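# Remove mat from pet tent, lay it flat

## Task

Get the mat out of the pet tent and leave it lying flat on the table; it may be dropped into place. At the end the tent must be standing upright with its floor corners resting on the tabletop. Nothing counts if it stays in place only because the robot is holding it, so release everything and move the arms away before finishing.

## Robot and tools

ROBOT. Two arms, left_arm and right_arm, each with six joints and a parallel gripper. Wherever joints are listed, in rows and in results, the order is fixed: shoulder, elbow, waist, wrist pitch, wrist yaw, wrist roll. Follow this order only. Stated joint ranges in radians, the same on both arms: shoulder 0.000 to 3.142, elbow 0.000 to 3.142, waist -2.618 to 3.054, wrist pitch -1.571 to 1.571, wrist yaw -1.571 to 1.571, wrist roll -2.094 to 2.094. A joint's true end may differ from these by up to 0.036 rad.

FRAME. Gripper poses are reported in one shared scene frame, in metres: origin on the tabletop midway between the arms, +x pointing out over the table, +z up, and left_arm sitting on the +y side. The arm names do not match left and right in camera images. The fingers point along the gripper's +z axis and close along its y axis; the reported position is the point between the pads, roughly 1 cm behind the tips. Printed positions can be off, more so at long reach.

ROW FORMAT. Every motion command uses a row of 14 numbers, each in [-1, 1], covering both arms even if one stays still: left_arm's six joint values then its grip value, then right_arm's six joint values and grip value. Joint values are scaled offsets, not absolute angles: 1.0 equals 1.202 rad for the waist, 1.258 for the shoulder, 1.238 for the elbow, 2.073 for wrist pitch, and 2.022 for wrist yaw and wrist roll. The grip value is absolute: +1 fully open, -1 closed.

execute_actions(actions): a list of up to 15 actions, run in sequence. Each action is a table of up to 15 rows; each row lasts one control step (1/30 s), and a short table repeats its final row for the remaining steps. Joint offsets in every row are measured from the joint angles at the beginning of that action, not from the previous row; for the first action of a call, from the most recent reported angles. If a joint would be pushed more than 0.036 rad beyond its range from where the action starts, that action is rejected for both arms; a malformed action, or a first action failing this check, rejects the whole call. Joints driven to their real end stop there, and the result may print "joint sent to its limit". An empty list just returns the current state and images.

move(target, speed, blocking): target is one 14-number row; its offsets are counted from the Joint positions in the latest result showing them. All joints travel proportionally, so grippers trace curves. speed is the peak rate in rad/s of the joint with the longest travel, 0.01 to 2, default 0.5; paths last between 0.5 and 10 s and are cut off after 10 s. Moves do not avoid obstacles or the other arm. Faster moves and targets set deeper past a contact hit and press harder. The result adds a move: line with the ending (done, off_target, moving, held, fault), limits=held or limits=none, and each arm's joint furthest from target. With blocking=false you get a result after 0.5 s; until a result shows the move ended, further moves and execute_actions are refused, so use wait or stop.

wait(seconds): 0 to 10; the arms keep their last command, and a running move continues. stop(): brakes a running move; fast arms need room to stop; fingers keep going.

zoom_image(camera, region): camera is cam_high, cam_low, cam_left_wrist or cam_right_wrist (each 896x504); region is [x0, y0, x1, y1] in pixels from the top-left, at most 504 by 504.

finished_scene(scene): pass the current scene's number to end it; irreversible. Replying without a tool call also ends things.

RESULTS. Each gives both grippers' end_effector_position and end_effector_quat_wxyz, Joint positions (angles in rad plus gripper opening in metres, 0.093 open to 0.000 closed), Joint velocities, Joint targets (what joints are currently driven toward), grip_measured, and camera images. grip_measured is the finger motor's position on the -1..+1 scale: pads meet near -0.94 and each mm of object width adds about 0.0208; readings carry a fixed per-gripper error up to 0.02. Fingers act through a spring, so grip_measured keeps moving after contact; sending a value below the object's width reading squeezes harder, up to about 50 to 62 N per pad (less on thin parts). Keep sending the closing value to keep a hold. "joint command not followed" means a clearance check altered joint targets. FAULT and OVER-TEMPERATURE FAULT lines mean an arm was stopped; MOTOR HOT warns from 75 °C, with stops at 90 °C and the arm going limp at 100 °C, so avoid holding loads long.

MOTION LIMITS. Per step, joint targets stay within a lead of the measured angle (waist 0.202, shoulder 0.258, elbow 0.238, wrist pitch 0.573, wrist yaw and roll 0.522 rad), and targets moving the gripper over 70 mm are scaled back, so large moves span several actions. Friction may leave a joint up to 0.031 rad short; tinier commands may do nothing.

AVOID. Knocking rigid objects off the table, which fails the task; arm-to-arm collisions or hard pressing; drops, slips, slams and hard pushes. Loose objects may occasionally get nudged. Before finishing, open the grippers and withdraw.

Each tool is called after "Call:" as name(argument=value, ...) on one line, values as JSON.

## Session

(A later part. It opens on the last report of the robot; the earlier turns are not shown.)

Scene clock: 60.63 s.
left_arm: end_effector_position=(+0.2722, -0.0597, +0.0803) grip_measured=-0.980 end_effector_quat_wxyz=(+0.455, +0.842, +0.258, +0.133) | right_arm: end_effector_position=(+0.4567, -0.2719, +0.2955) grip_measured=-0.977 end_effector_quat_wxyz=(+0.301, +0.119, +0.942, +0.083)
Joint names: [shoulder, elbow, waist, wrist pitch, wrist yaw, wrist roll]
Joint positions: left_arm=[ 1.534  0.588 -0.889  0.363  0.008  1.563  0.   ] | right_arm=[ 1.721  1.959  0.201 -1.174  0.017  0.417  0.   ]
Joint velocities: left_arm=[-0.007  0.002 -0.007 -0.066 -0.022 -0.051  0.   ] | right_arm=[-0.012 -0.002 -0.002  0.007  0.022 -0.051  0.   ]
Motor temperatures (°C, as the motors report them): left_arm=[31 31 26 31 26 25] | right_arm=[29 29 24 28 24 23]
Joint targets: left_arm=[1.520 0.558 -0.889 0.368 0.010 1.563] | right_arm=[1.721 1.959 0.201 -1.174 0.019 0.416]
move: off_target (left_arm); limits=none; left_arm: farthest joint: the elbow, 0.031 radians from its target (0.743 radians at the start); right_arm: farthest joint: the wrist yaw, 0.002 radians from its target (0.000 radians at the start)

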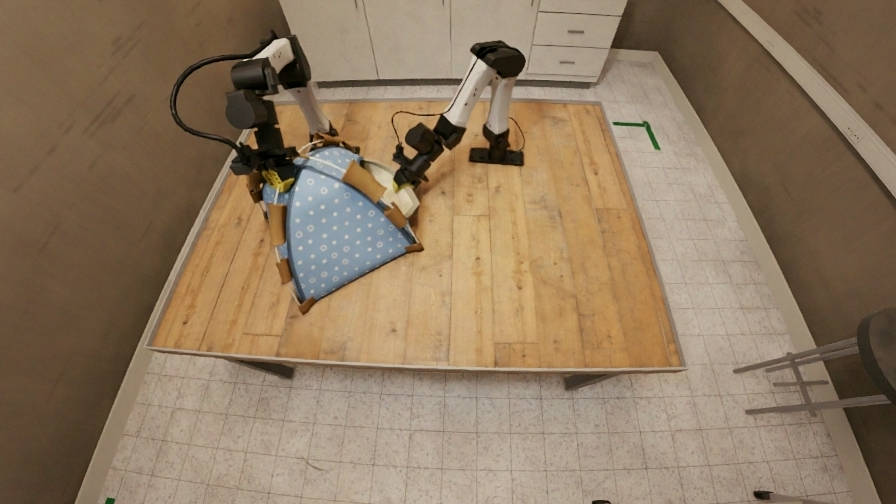

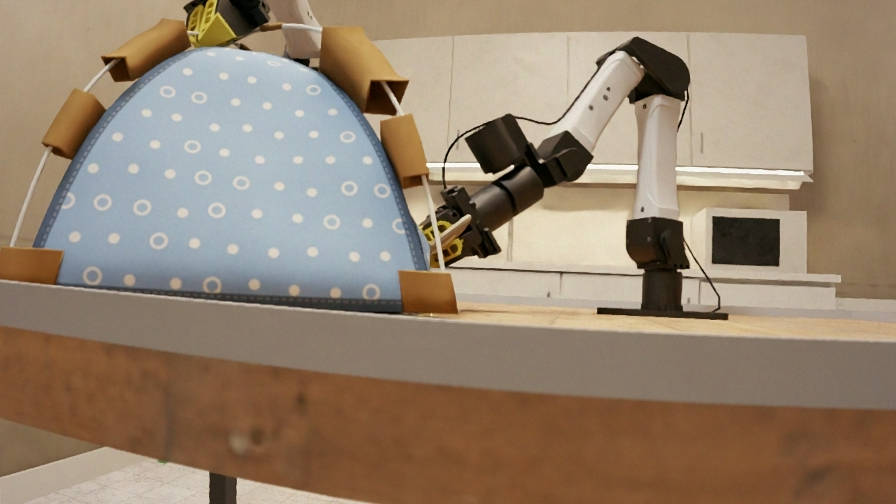

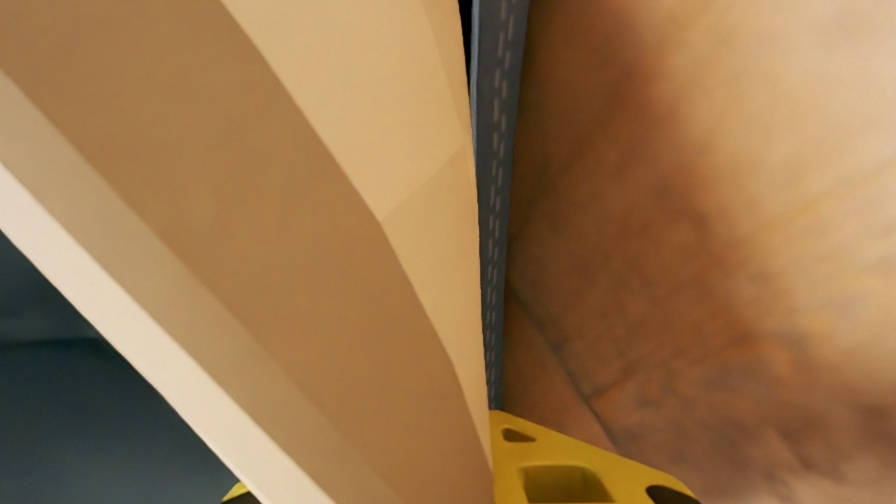

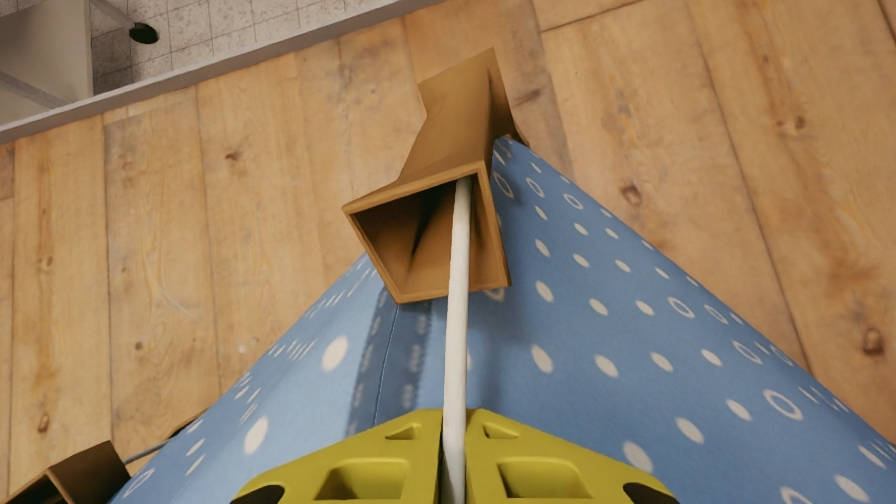

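Call:
move(target=[-0.774,-0.17,0.08,-0.474,0,0,-1,0,0,0,0,0,0,-1], speed=0.35)

Scene clock: 66.57 s.
left_arm: end_effector_position=(+0.1881, +0.0936, +0.1148) grip_measured=-0.980 end_effector_quat_wxyz=(+0.391, +0.862, +0.299, +0.122) | right_arm: end_effector_position=(+0.4567, -0.2695, +0.2958) grip_measured=-0.977 end_effector_quat_wxyz=(+0.300, +0.118, +0.942, +0.090)
Joint names: [shoulder, elbow, waist, wrist pitch, wrist yaw, wrist roll]
Joint positions: left_arm=[ 0.574  0.409 -0.807 -0.563  0.028  1.563  0.   ] | right_arm=[ 1.721  1.959  0.202 -1.171  0.004  0.42   0.   ]
Joint velocities: left_arm=[-0.012 -0.022  0.002 -0.037 -0.066  0.022  0.   ] | right_arm=[-0.012 -0.002  0.017  0.022  0.022  0.051  0.   ]
Motor temperatures (°C, as the motors report them): left_arm=[31 31 26 31 26 25] | right_arm=[30 30 24 28 24 23]
Joint targets: left_arm=[0.560 0.377 -0.793 -0.620 0.008 1.563] | right_arm=[1.721 1.959 0.201 -1.174 0.018 0.417]
move: off_target (left_arm); limits=none; left_arm: farthest joint: the wrist pitch, 0.057 radians from its target (0.982 radians at the start); right_arm: farthest joint: the wrist yaw, 0.013 radians from its target (0.000 radians at the start)

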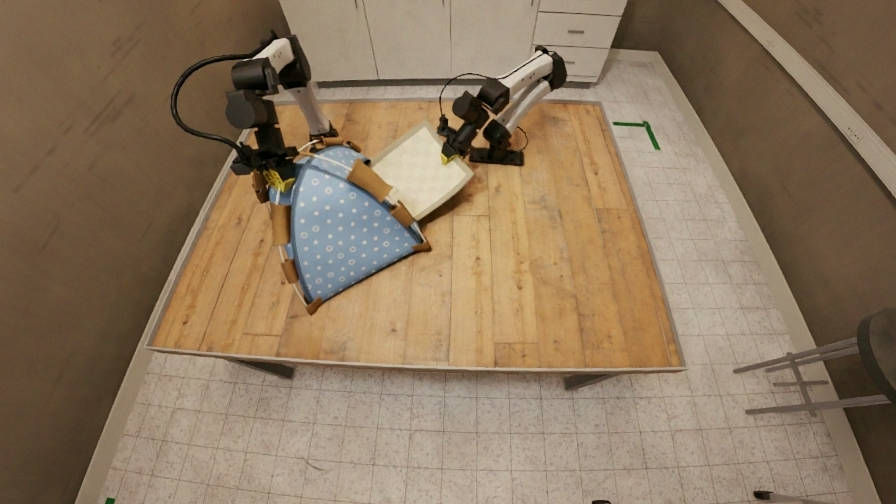

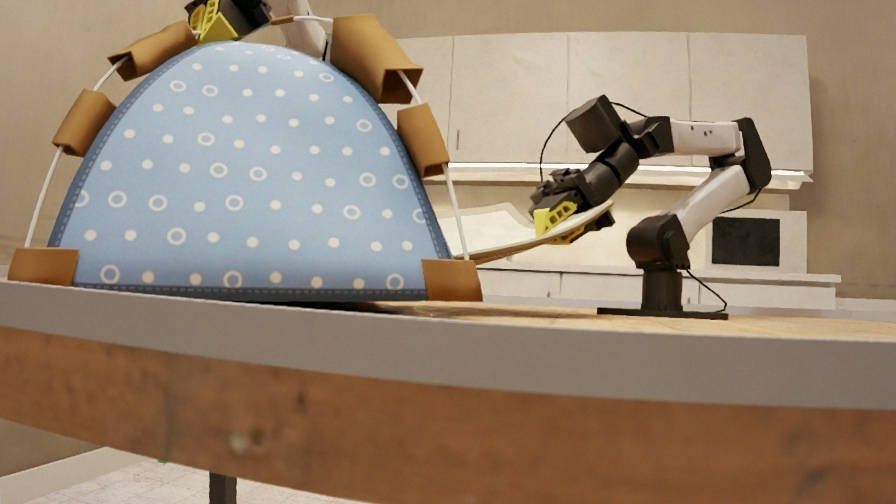

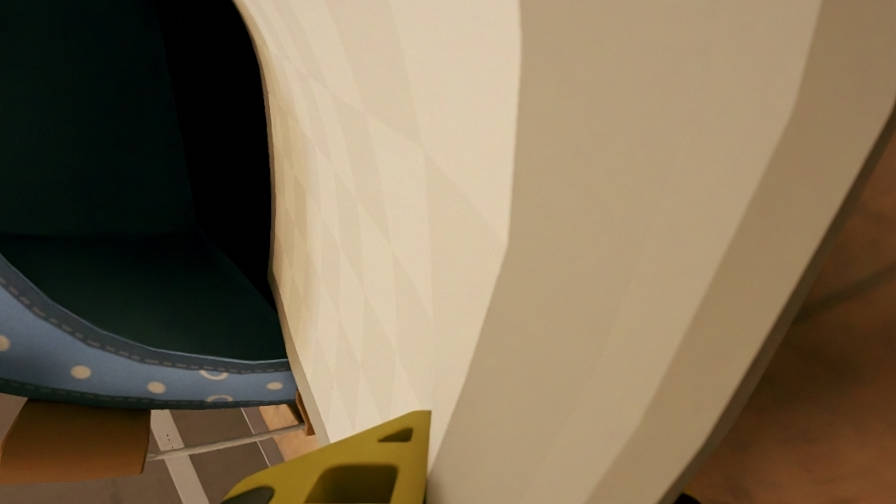

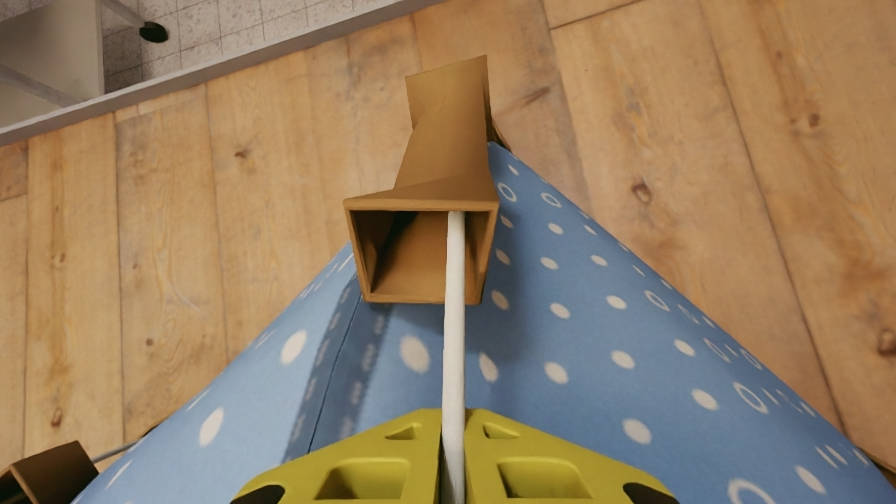

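Pull a bit more and slide the tent away.

Call:
move(target=[-0.3,-0.1,0,-0.2,0,0,-1,0,0,-0.13,0,0,0,-1], speed=0.25)

Scene clock: 70.47 s.
left_arm: end_effector_position=(+0.1425, +0.1490, +0.0709) grip_measured=-0.980 end_effector_quat_wxyz=(+0.337, +0.884, +0.307, +0.100) | right_arm: end_effector_position=(+0.4622, -0.3301, +0.2955) grip_measured=-0.977 end_effector_quat_wxyz=(+0.304, +0.186, +0.932, +0.072)
Joint names: [shoulder, elbow, waist, wrist pitch, wrist yaw, wrist roll]
Joint positions: left_arm=[ 0.212  0.313 -0.807 -0.954  0.034  1.563  0.   ] | right_arm=[ 1.721  1.959  0.055 -1.174 -0.008  0.421  0.   ]
Joint velocities: left_arm=[ 0.012  0.002 -0.017 -0.022 -0.007 -0.022  0.   ] | right_arm=[ 0.007 -0.002 -0.007 -0.081  0.051 -0.051  0.   ]
Motor temperatures (°C, as the motors report them): left_arm=[30 31 26 31 26 25] | right_arm=[30 30 24 28 24 23]
Joint targets: left_arm=[0.196 0.285 -0.807 -0.977 0.027 1.563] | right_arm=[1.721 1.959 0.046 -1.172 0.004 0.421]
move: off_target (left_arm); limits=none; left_arm: farthest joint: the elbow, 0.027 radians from its target (0.124 radians at the start); right_arm: farthest joint: the wrist yaw, 0.012 radians from its target (0.000 radians at the start)

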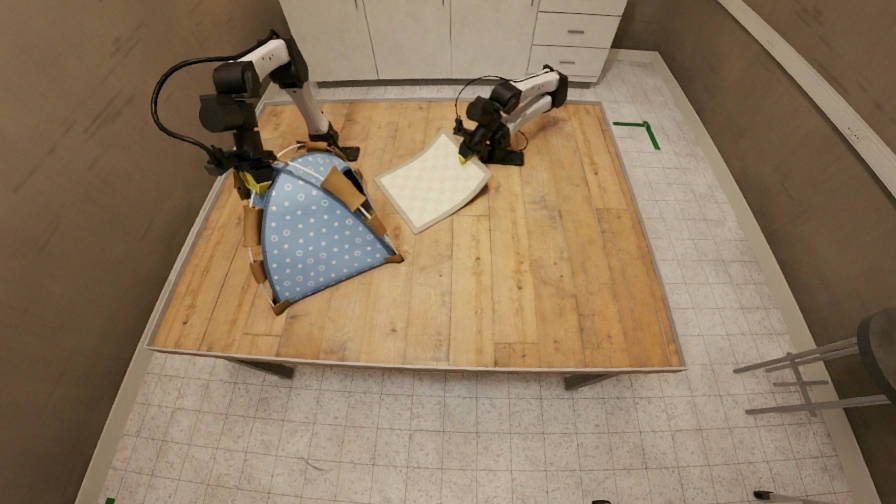

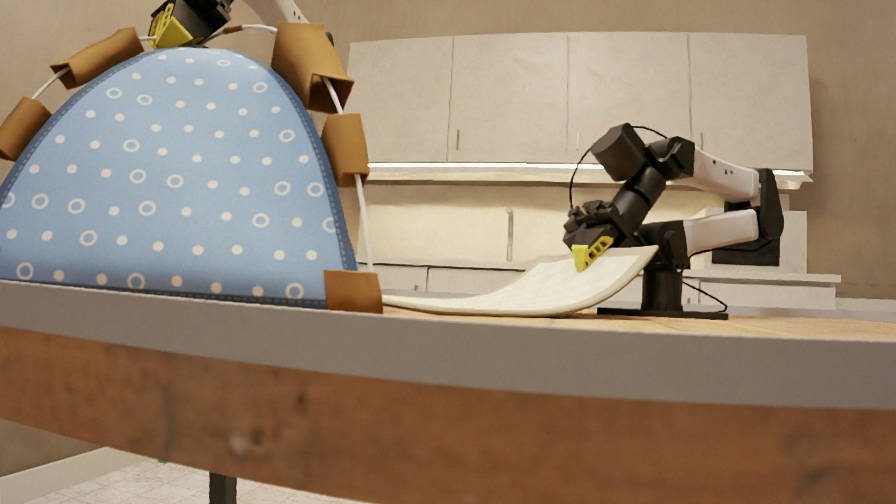

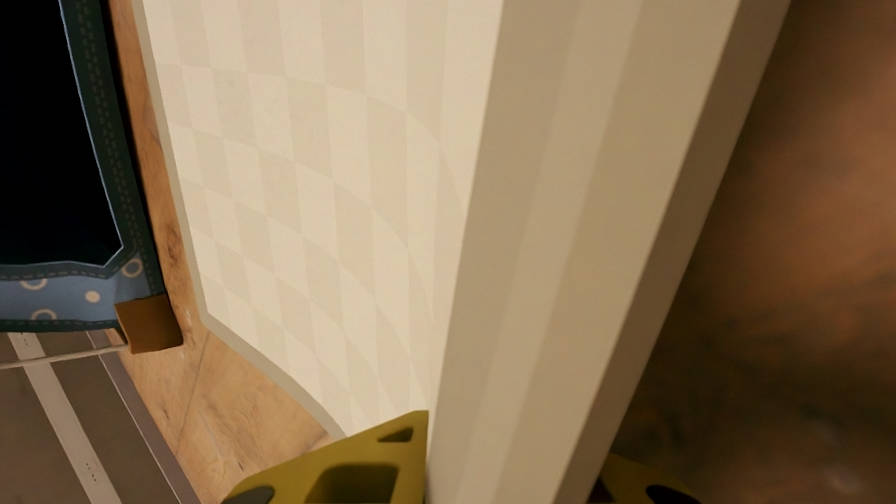

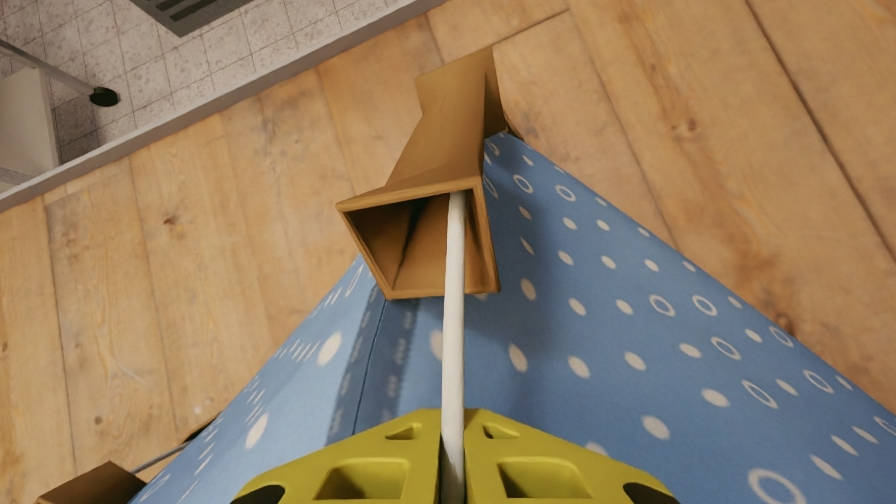

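Call:
move(target=[0,0.1,0.6,0,0,0,-1,0,0,0,0,0,0,0], speed=0.4)

Call:
move(target=[0.73,0.25,0,0.37,0,0,-1,-0.5,-0.3,0,0,0,0,0])

Call:
move(target=[0.1,-0.32,0,0.195,0,0,-1,0,0,0,0,0,0,0], speed=0.35)

Scene clock: 76.73 s.
left_arm: end_effector_position=(+0.2106, +0.2393, +0.1119) grip_measured=-0.980 end_effector_quat_wxyz=(+0.319, +0.709, +0.582, +0.239) | right_arm: end_effector_position=(+0.4625, -0.3301, +0.2957) grip_measured=-0.002 end_effector_quat_wxyz=(+0.304, +0.186, +0.931, +0.073)
Joint names: [shoulder, elbow, waist, wrist pitch, wrist yaw, wrist roll]
Joint positions: left_arm=[ 0.212  0.415 -0.097 -0.954  0.039  1.563  0.   ] | right_arm=[ 1.721  1.959  0.055 -1.173 -0.008  0.421  0.045]
Joint velocities: left_arm=[-0.002  0.007 -0.007 -0.066 -0.007 -0.022  0.   ] | right_arm=[ 0.002 -0.017  0.002  0.007  0.007 -0.022 -0.001]
Motor temperatures (°C, as the motors report them): left_arm=[29 32 26 31 26 25] | right_arm=[31 30 24 29 24 23]
Joint targets: left_arm=[0.212 0.436 -0.086 -0.953 0.034 1.563] | right_arm=[1.721 1.959 0.055 -1.174 -0.008 0.421]
move: off_target (left_arm); limits=none; left_arm: farthest joint: the elbow, 0.022 radians from its target (0.124 radians at the start); right_arm: farthest joint: the wrist pitch, 0.001 radians from its target (0.000 radians at the start)

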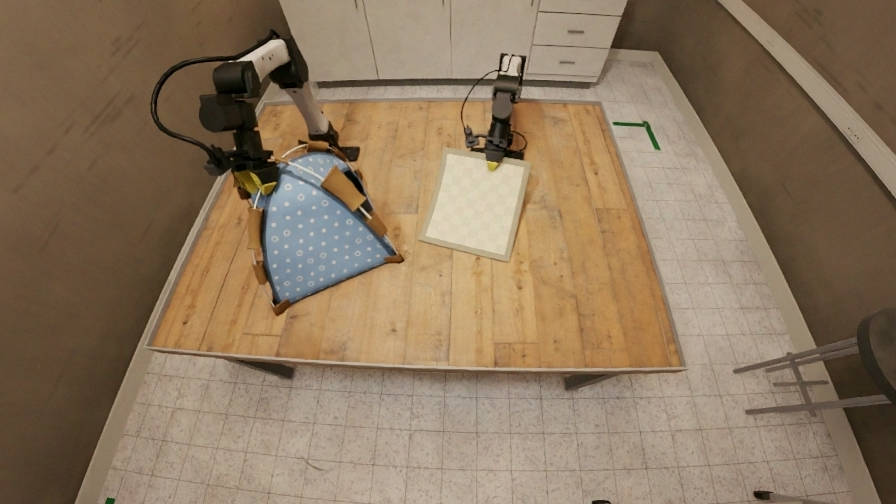

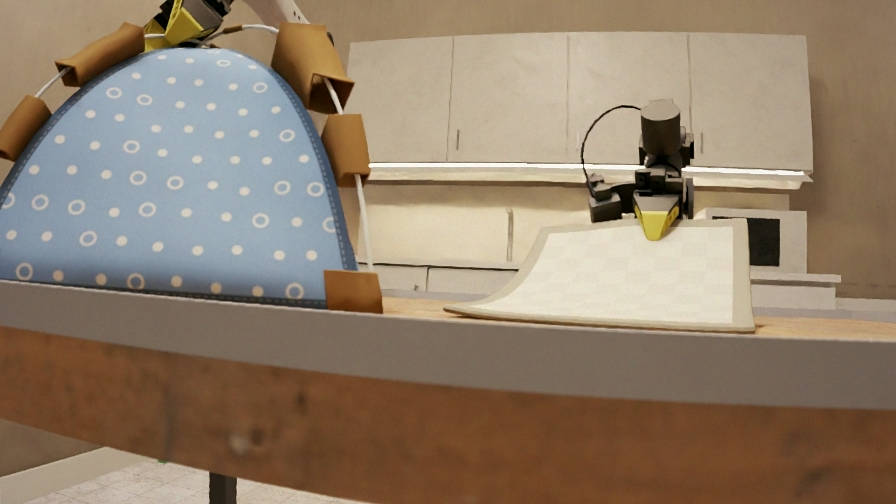

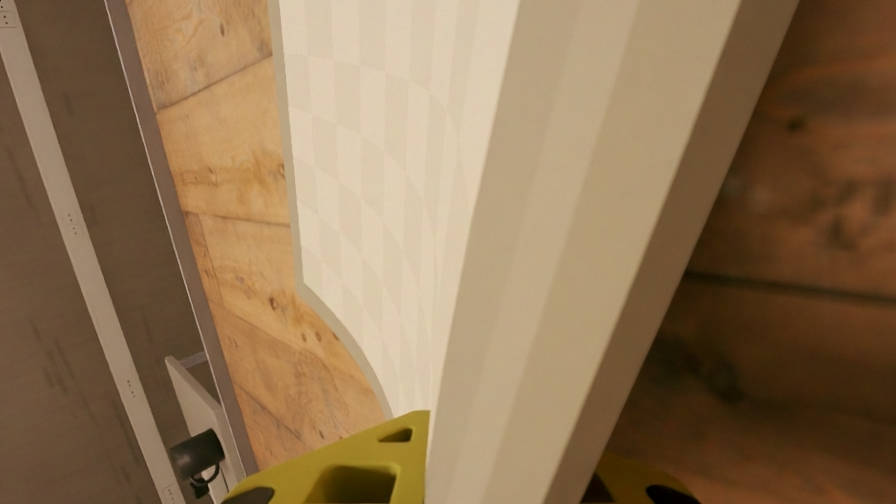

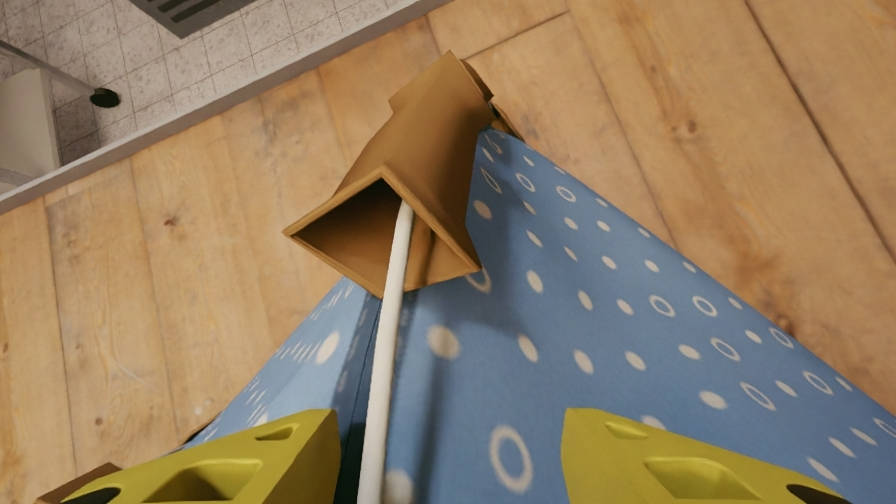

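Scene clock: 79.30 s.
left_arm: end_effector_position=(+0.3904, +0.2051, +0.1653) grip_measured=-0.980 end_effector_quat_wxyz=(+0.364, +0.689, +0.563, +0.276) | right_arm: end_effector_position=(+0.3125, -0.3338, +0.3758) grip_measured=-0.002 end_effector_quat_wxyz=(+0.434, +0.175, +0.878, +0.102)
Joint names: [shoulder, elbow, waist, wrist pitch, wrist yaw, wrist roll]
Joint positions: left_arm=[ 1.119  0.701 -0.097 -0.204  0.039  1.563  0.   ] | right_arm=[ 1.102  1.618  0.055 -1.163 -0.008  0.421  0.045]
Joint velocities: left_arm=[-0.012  0.017  0.017 -0.037 -0.007  0.051  0.   ] | right_arm=[-0.007  0.017 -0.007 -0.051  0.037 -0.066 -0.   ]
Motor temperatures (°C, as the motors report them): left_arm=[29 32 26 32 26 25] | right_arm=[31 30 24 29 24 23]
Joint targets: left_arm=[1.130 0.725 -0.097 -0.187 0.039 1.563] | right_arm=[1.092 1.588 0.055 -1.173 -0.008 0.421]
move: off_target (left_arm, right_arm); limits=none; left_arm: farthest joint: the elbow, 0.023 radians from its target (0.310 radians at the start); right_arm: farthest joint: the elbow, 0.030 radians from its target (0.372 radians at the start)

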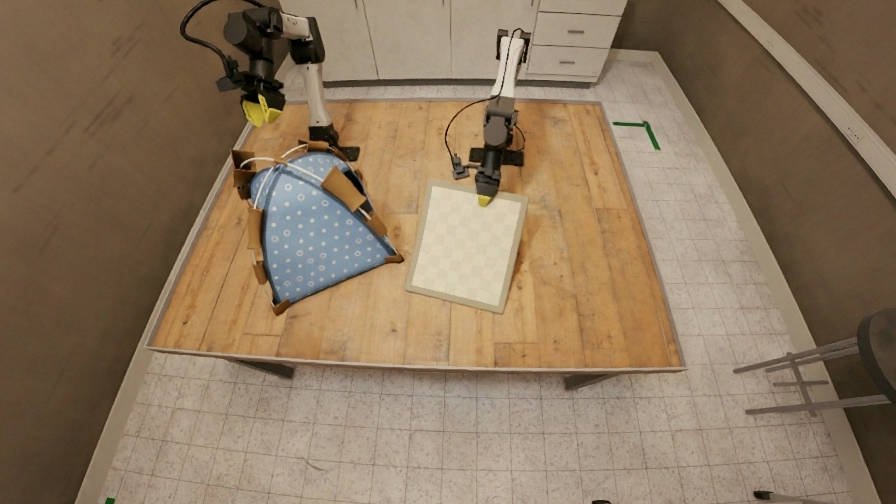

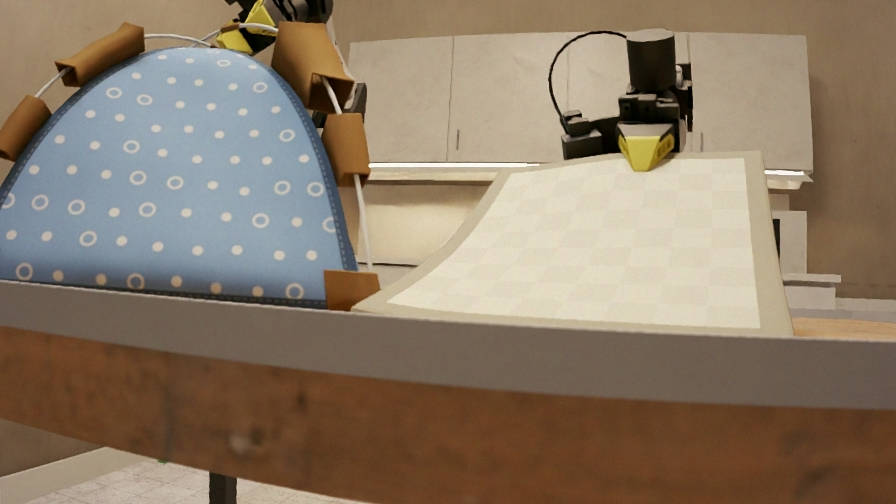

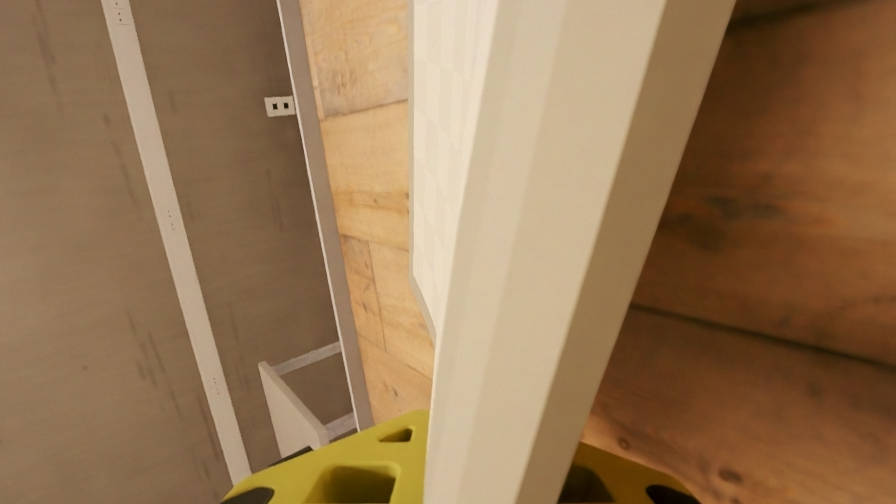

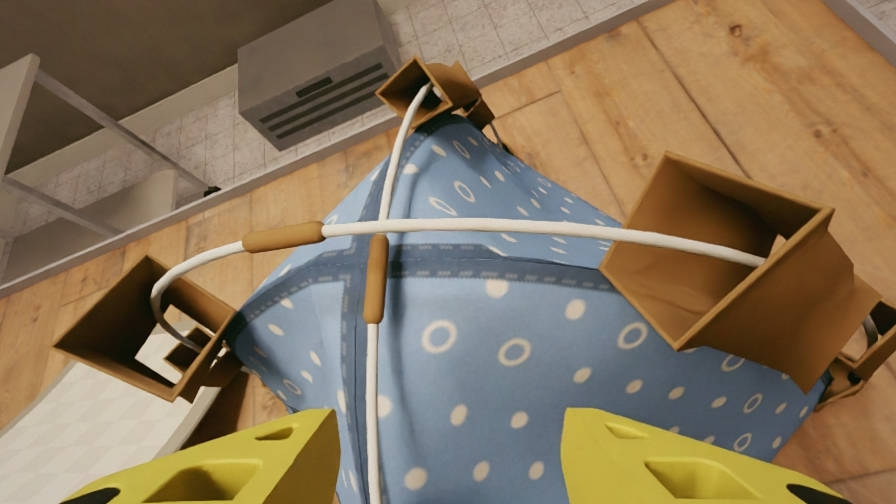

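Scene clock: 81.13 s.
left_arm: end_effector_position=(+0.3563, +0.2116, +0.0500) grip_measured=-0.980 end_effector_quat_wxyz=(+0.334, +0.703, +0.576, +0.251) | right_arm: end_effector_position=(+0.3129, -0.3338, +0.3763) grip_measured=-0.002 end_effector_quat_wxyz=(+0.435, +0.175, +0.878, +0.102)
Joint names: [shoulder, elbow, waist, wrist pitch, wrist yaw, wrist roll]
Joint positions: left_arm=[ 1.231  0.33  -0.097  0.192  0.039  1.563  0.   ] | right_arm=[ 1.102  1.618  0.055 -1.161 -0.008  0.421  0.045]
Joint velocities: left_arm=[-0.002  0.002  0.002 -0.007 -0.007  0.022  0.   ] | right_arm=[ 0.002 -0.002  0.007 -0.022 -0.022 -0.022  0.   ]
Motor temperatures (°C, as the motors report them): left_arm=[29 32 26 32 26 25] | right_arm=[31 30 24 29 24 23]
Joint targets: left_arm=[1.245 0.305 -0.097 0.200 0.039 1.563] | right_arm=[1.102 1.618 0.055 -1.164 -0.008 0.421]
move: off_target (left_arm); limits=none; left_arm: farthest joint: the elbow, 0.025 radians from its target (0.397 radians at the start); right_arm: farthest joint: the wrist pitch, 0.002 radians from its target (0.000 radians at the start)

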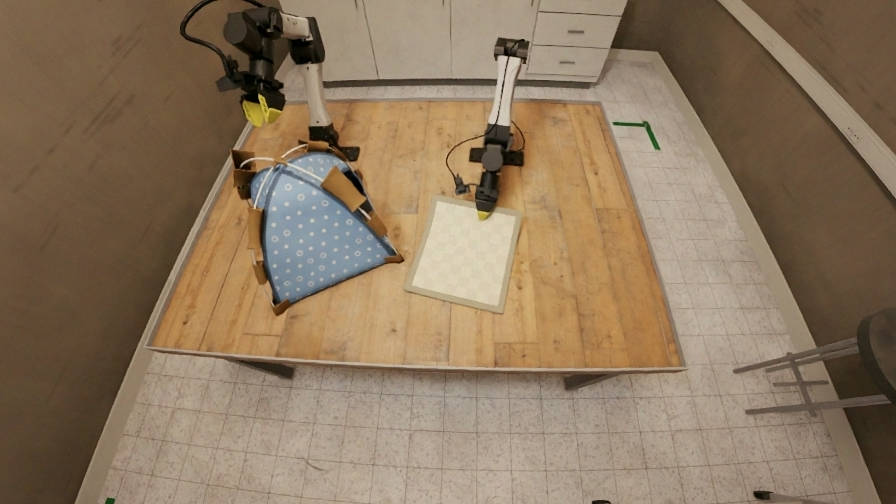

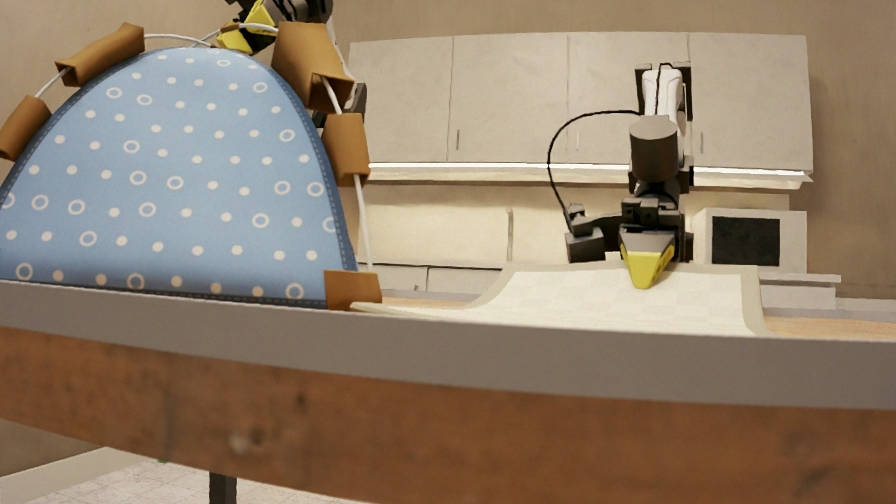

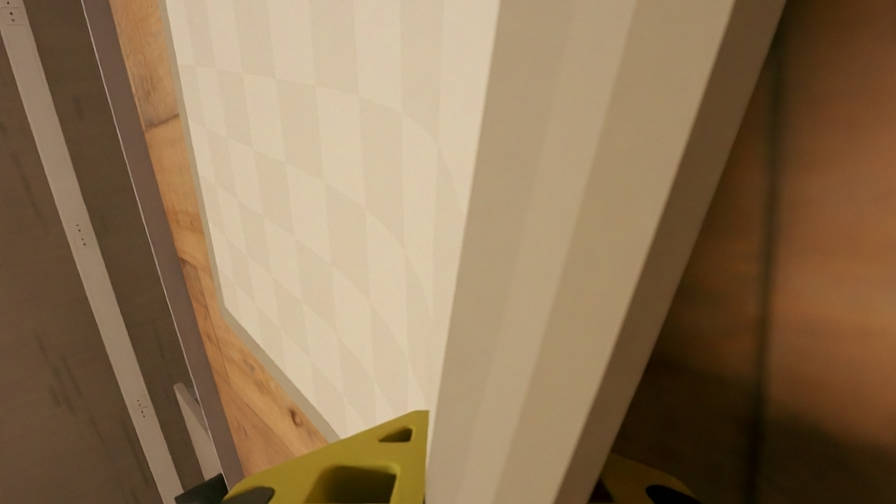

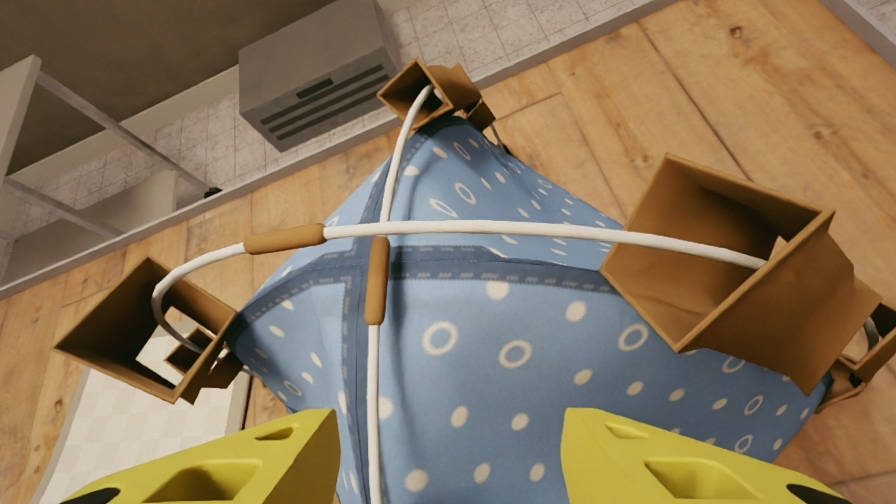

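Call:
move(target=[-0.8,-0.02,0,-0.56,0,0,-0.3,-0.3,0,0,0,0,0,0], speed=0.6)

Call:
move(target=[0,0.4,0,0,0,0,-0.3,0,0,0,0,0,0,0], speed=0.8)

Scene clock: 85.83 s.
left_arm: end_effector_position=(+0.2045, +0.2405, +0.0750) grip_measured=-0.302 end_effector_quat_wxyz=(+0.282, +0.724, +0.595, +0.208) | right_arm: end_effector_position=(+0.2030, -0.3365, +0.4523) grip_measured=-0.002 end_effector_quat_wxyz=(+0.588, +0.155, +0.782, +0.136)
Joint names: [shoulder, elbow, waist, wrist pitch, wrist yaw, wrist roll]
Joint positions: left_arm=[ 0.239  0.33  -0.097 -0.948  0.039  1.563  0.031] | right_arm=[ 0.738  1.618  0.055 -1.155 -0.008  0.421  0.045]
Joint velocities: left_arm=[-0.002  0.002 -0.012 -0.007  0.022 -0.007 -0.001] | right_arm=[-0.007 -0.002 -0.002 -0.051  0.051 -0.066 -0.   ]
Motor temperatures (°C, as the motors report them): left_arm=[28 32 26 32 26 25] | right_arm=[30 30 24 30 24 23]
Joint targets: left_arm=[0.225 0.305 -0.097 -0.969 0.039 1.563] | right_arm=[0.724 1.618 0.055 -1.161 -0.008 0.421]
move: off_target (left_arm); limits=none; left_arm: farthest joint: the elbow, 0.025 radians from its target (0.025 radians at the start); right_arm: farthest joint: the shoulder, 0.014 radians from its target (0.377 radians at the start)

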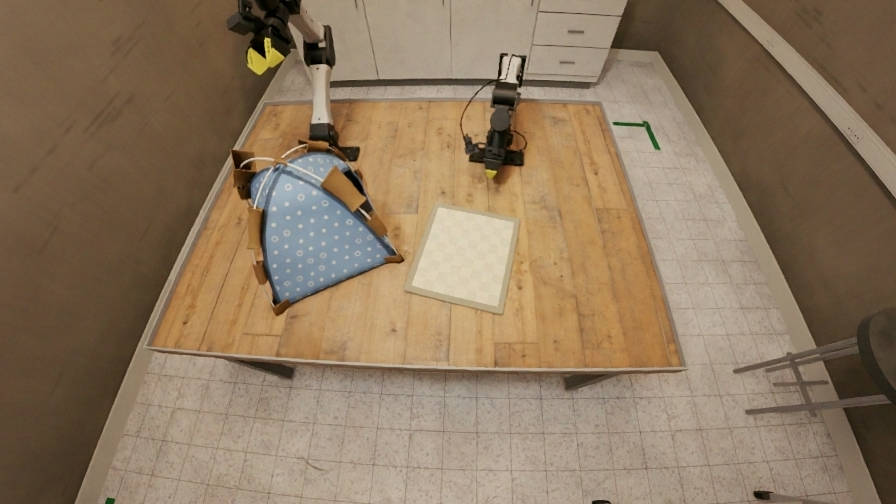

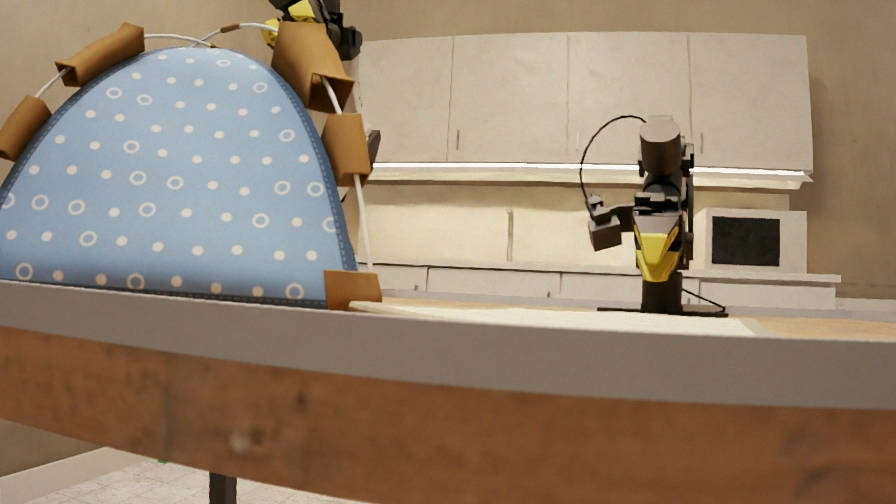

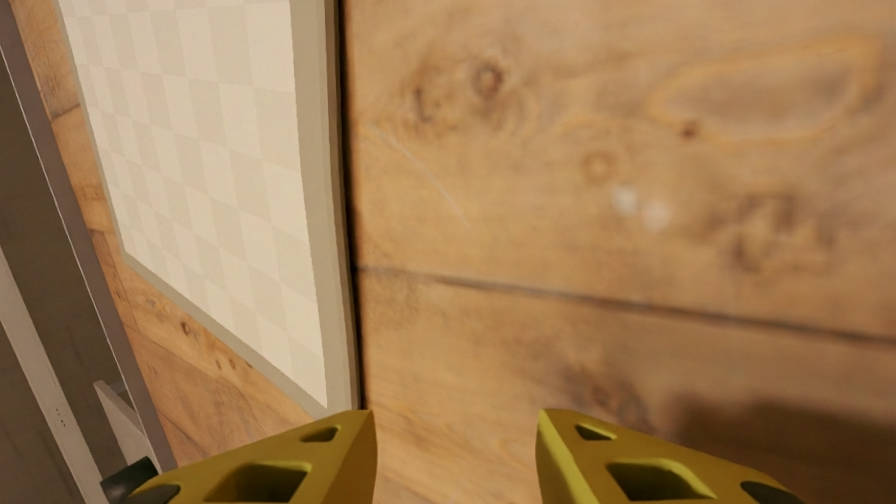

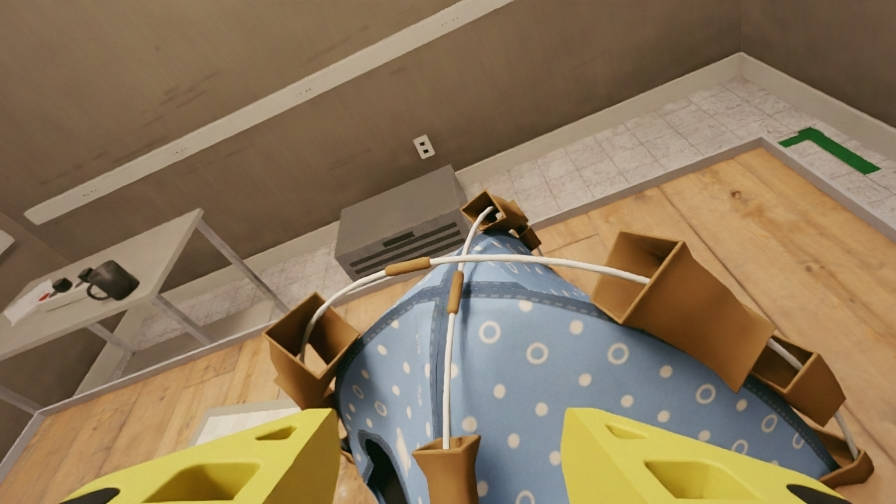

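Scene clock: 86.90 s.
left_arm: end_effector_position=(+0.2072, +0.2400, +0.2738) grip_measured=-0.302 end_effector_quat_wxyz=(+0.450, +0.639, +0.518, +0.348) | right_arm: end_effector_position=(+0.2033, -0.3365, +0.4532) grip_measured=-0.002 end_effector_quat_wxyz=(+0.589, +0.155, +0.781, +0.137)
Joint names: [shoulder, elbow, waist, wrist pitch, wrist yaw, wrist roll]
Joint positions: left_arm=[ 0.239  0.813 -0.097 -0.935  0.039  1.563  0.031] | right_arm=[ 0.738  1.618  0.055 -1.151 -0.008  0.421  0.045]
Joint velocities: left_arm=[-0.002 -0.002 -0.007  0.081  0.022 -0.037 -0.001] | right_arm=[-0.017 -0.002 -0.002 -0.007 -0.022 -0.007  0.001]
Motor temperatures (°C, as the motors report them): left_arm=[28 32 26 32 26 25] | right_arm=[30 30 24 30 24 23]
Joint targets: left_arm=[0.239 0.825 -0.097 -0.948 0.039 1.563] | right_arm=[0.738 1.618 0.055 -1.155 -0.008 0.421]
move: done; limits=none; left_arm: farthest joint: the wrist pitch, 0.013 radians from its target (0.000 radians at the start); right_arm: farthest joint: the wrist pitch, 0.004 radians from its target (0.000 radians at the start)

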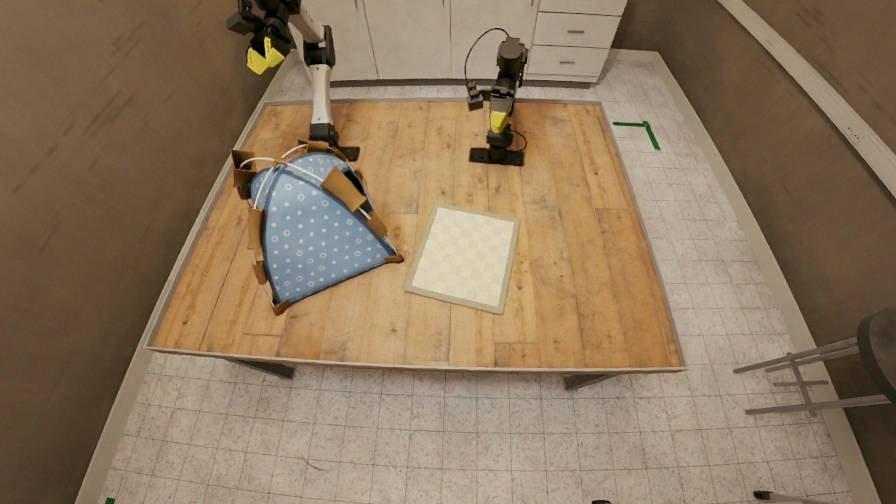

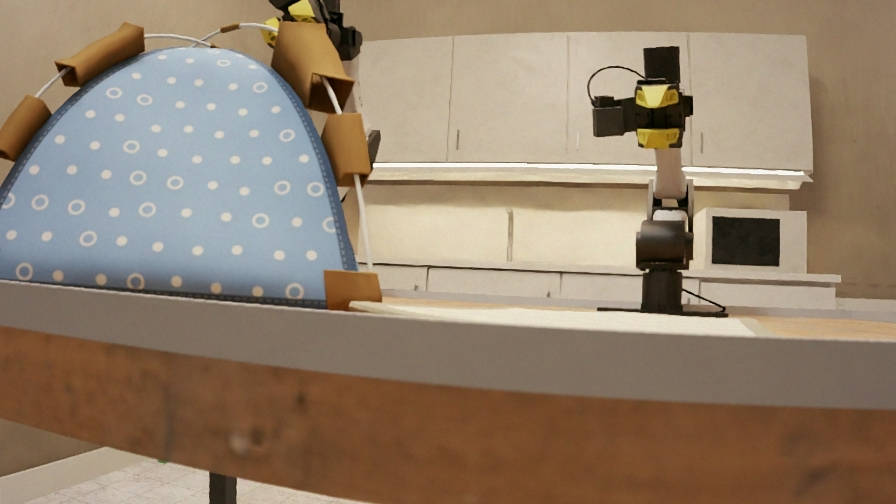

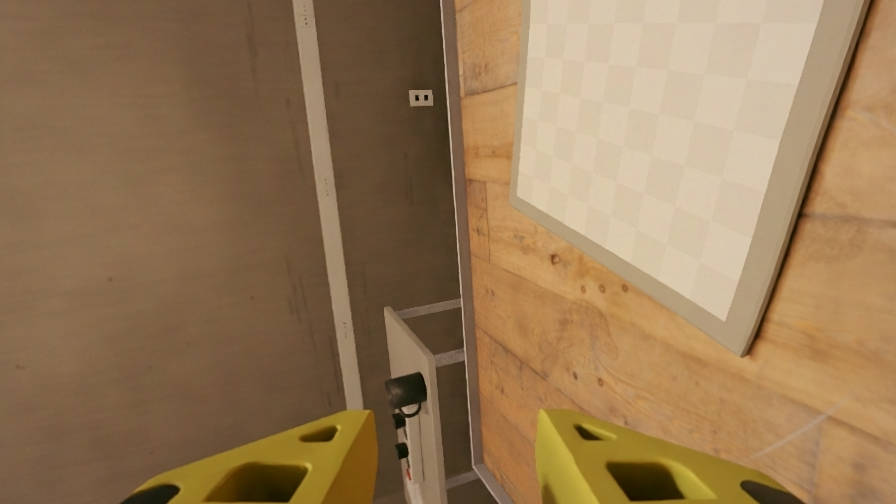

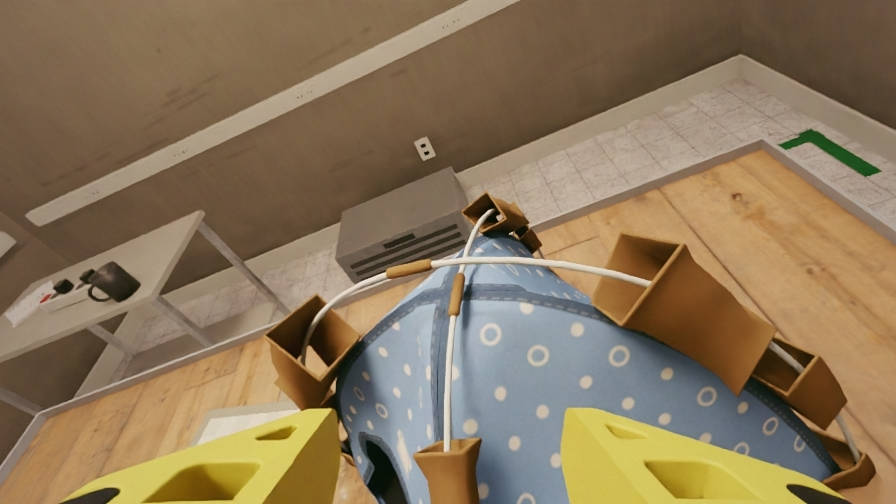

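Call:
finished_scene(scene=1)

The scene is finished: the task was done.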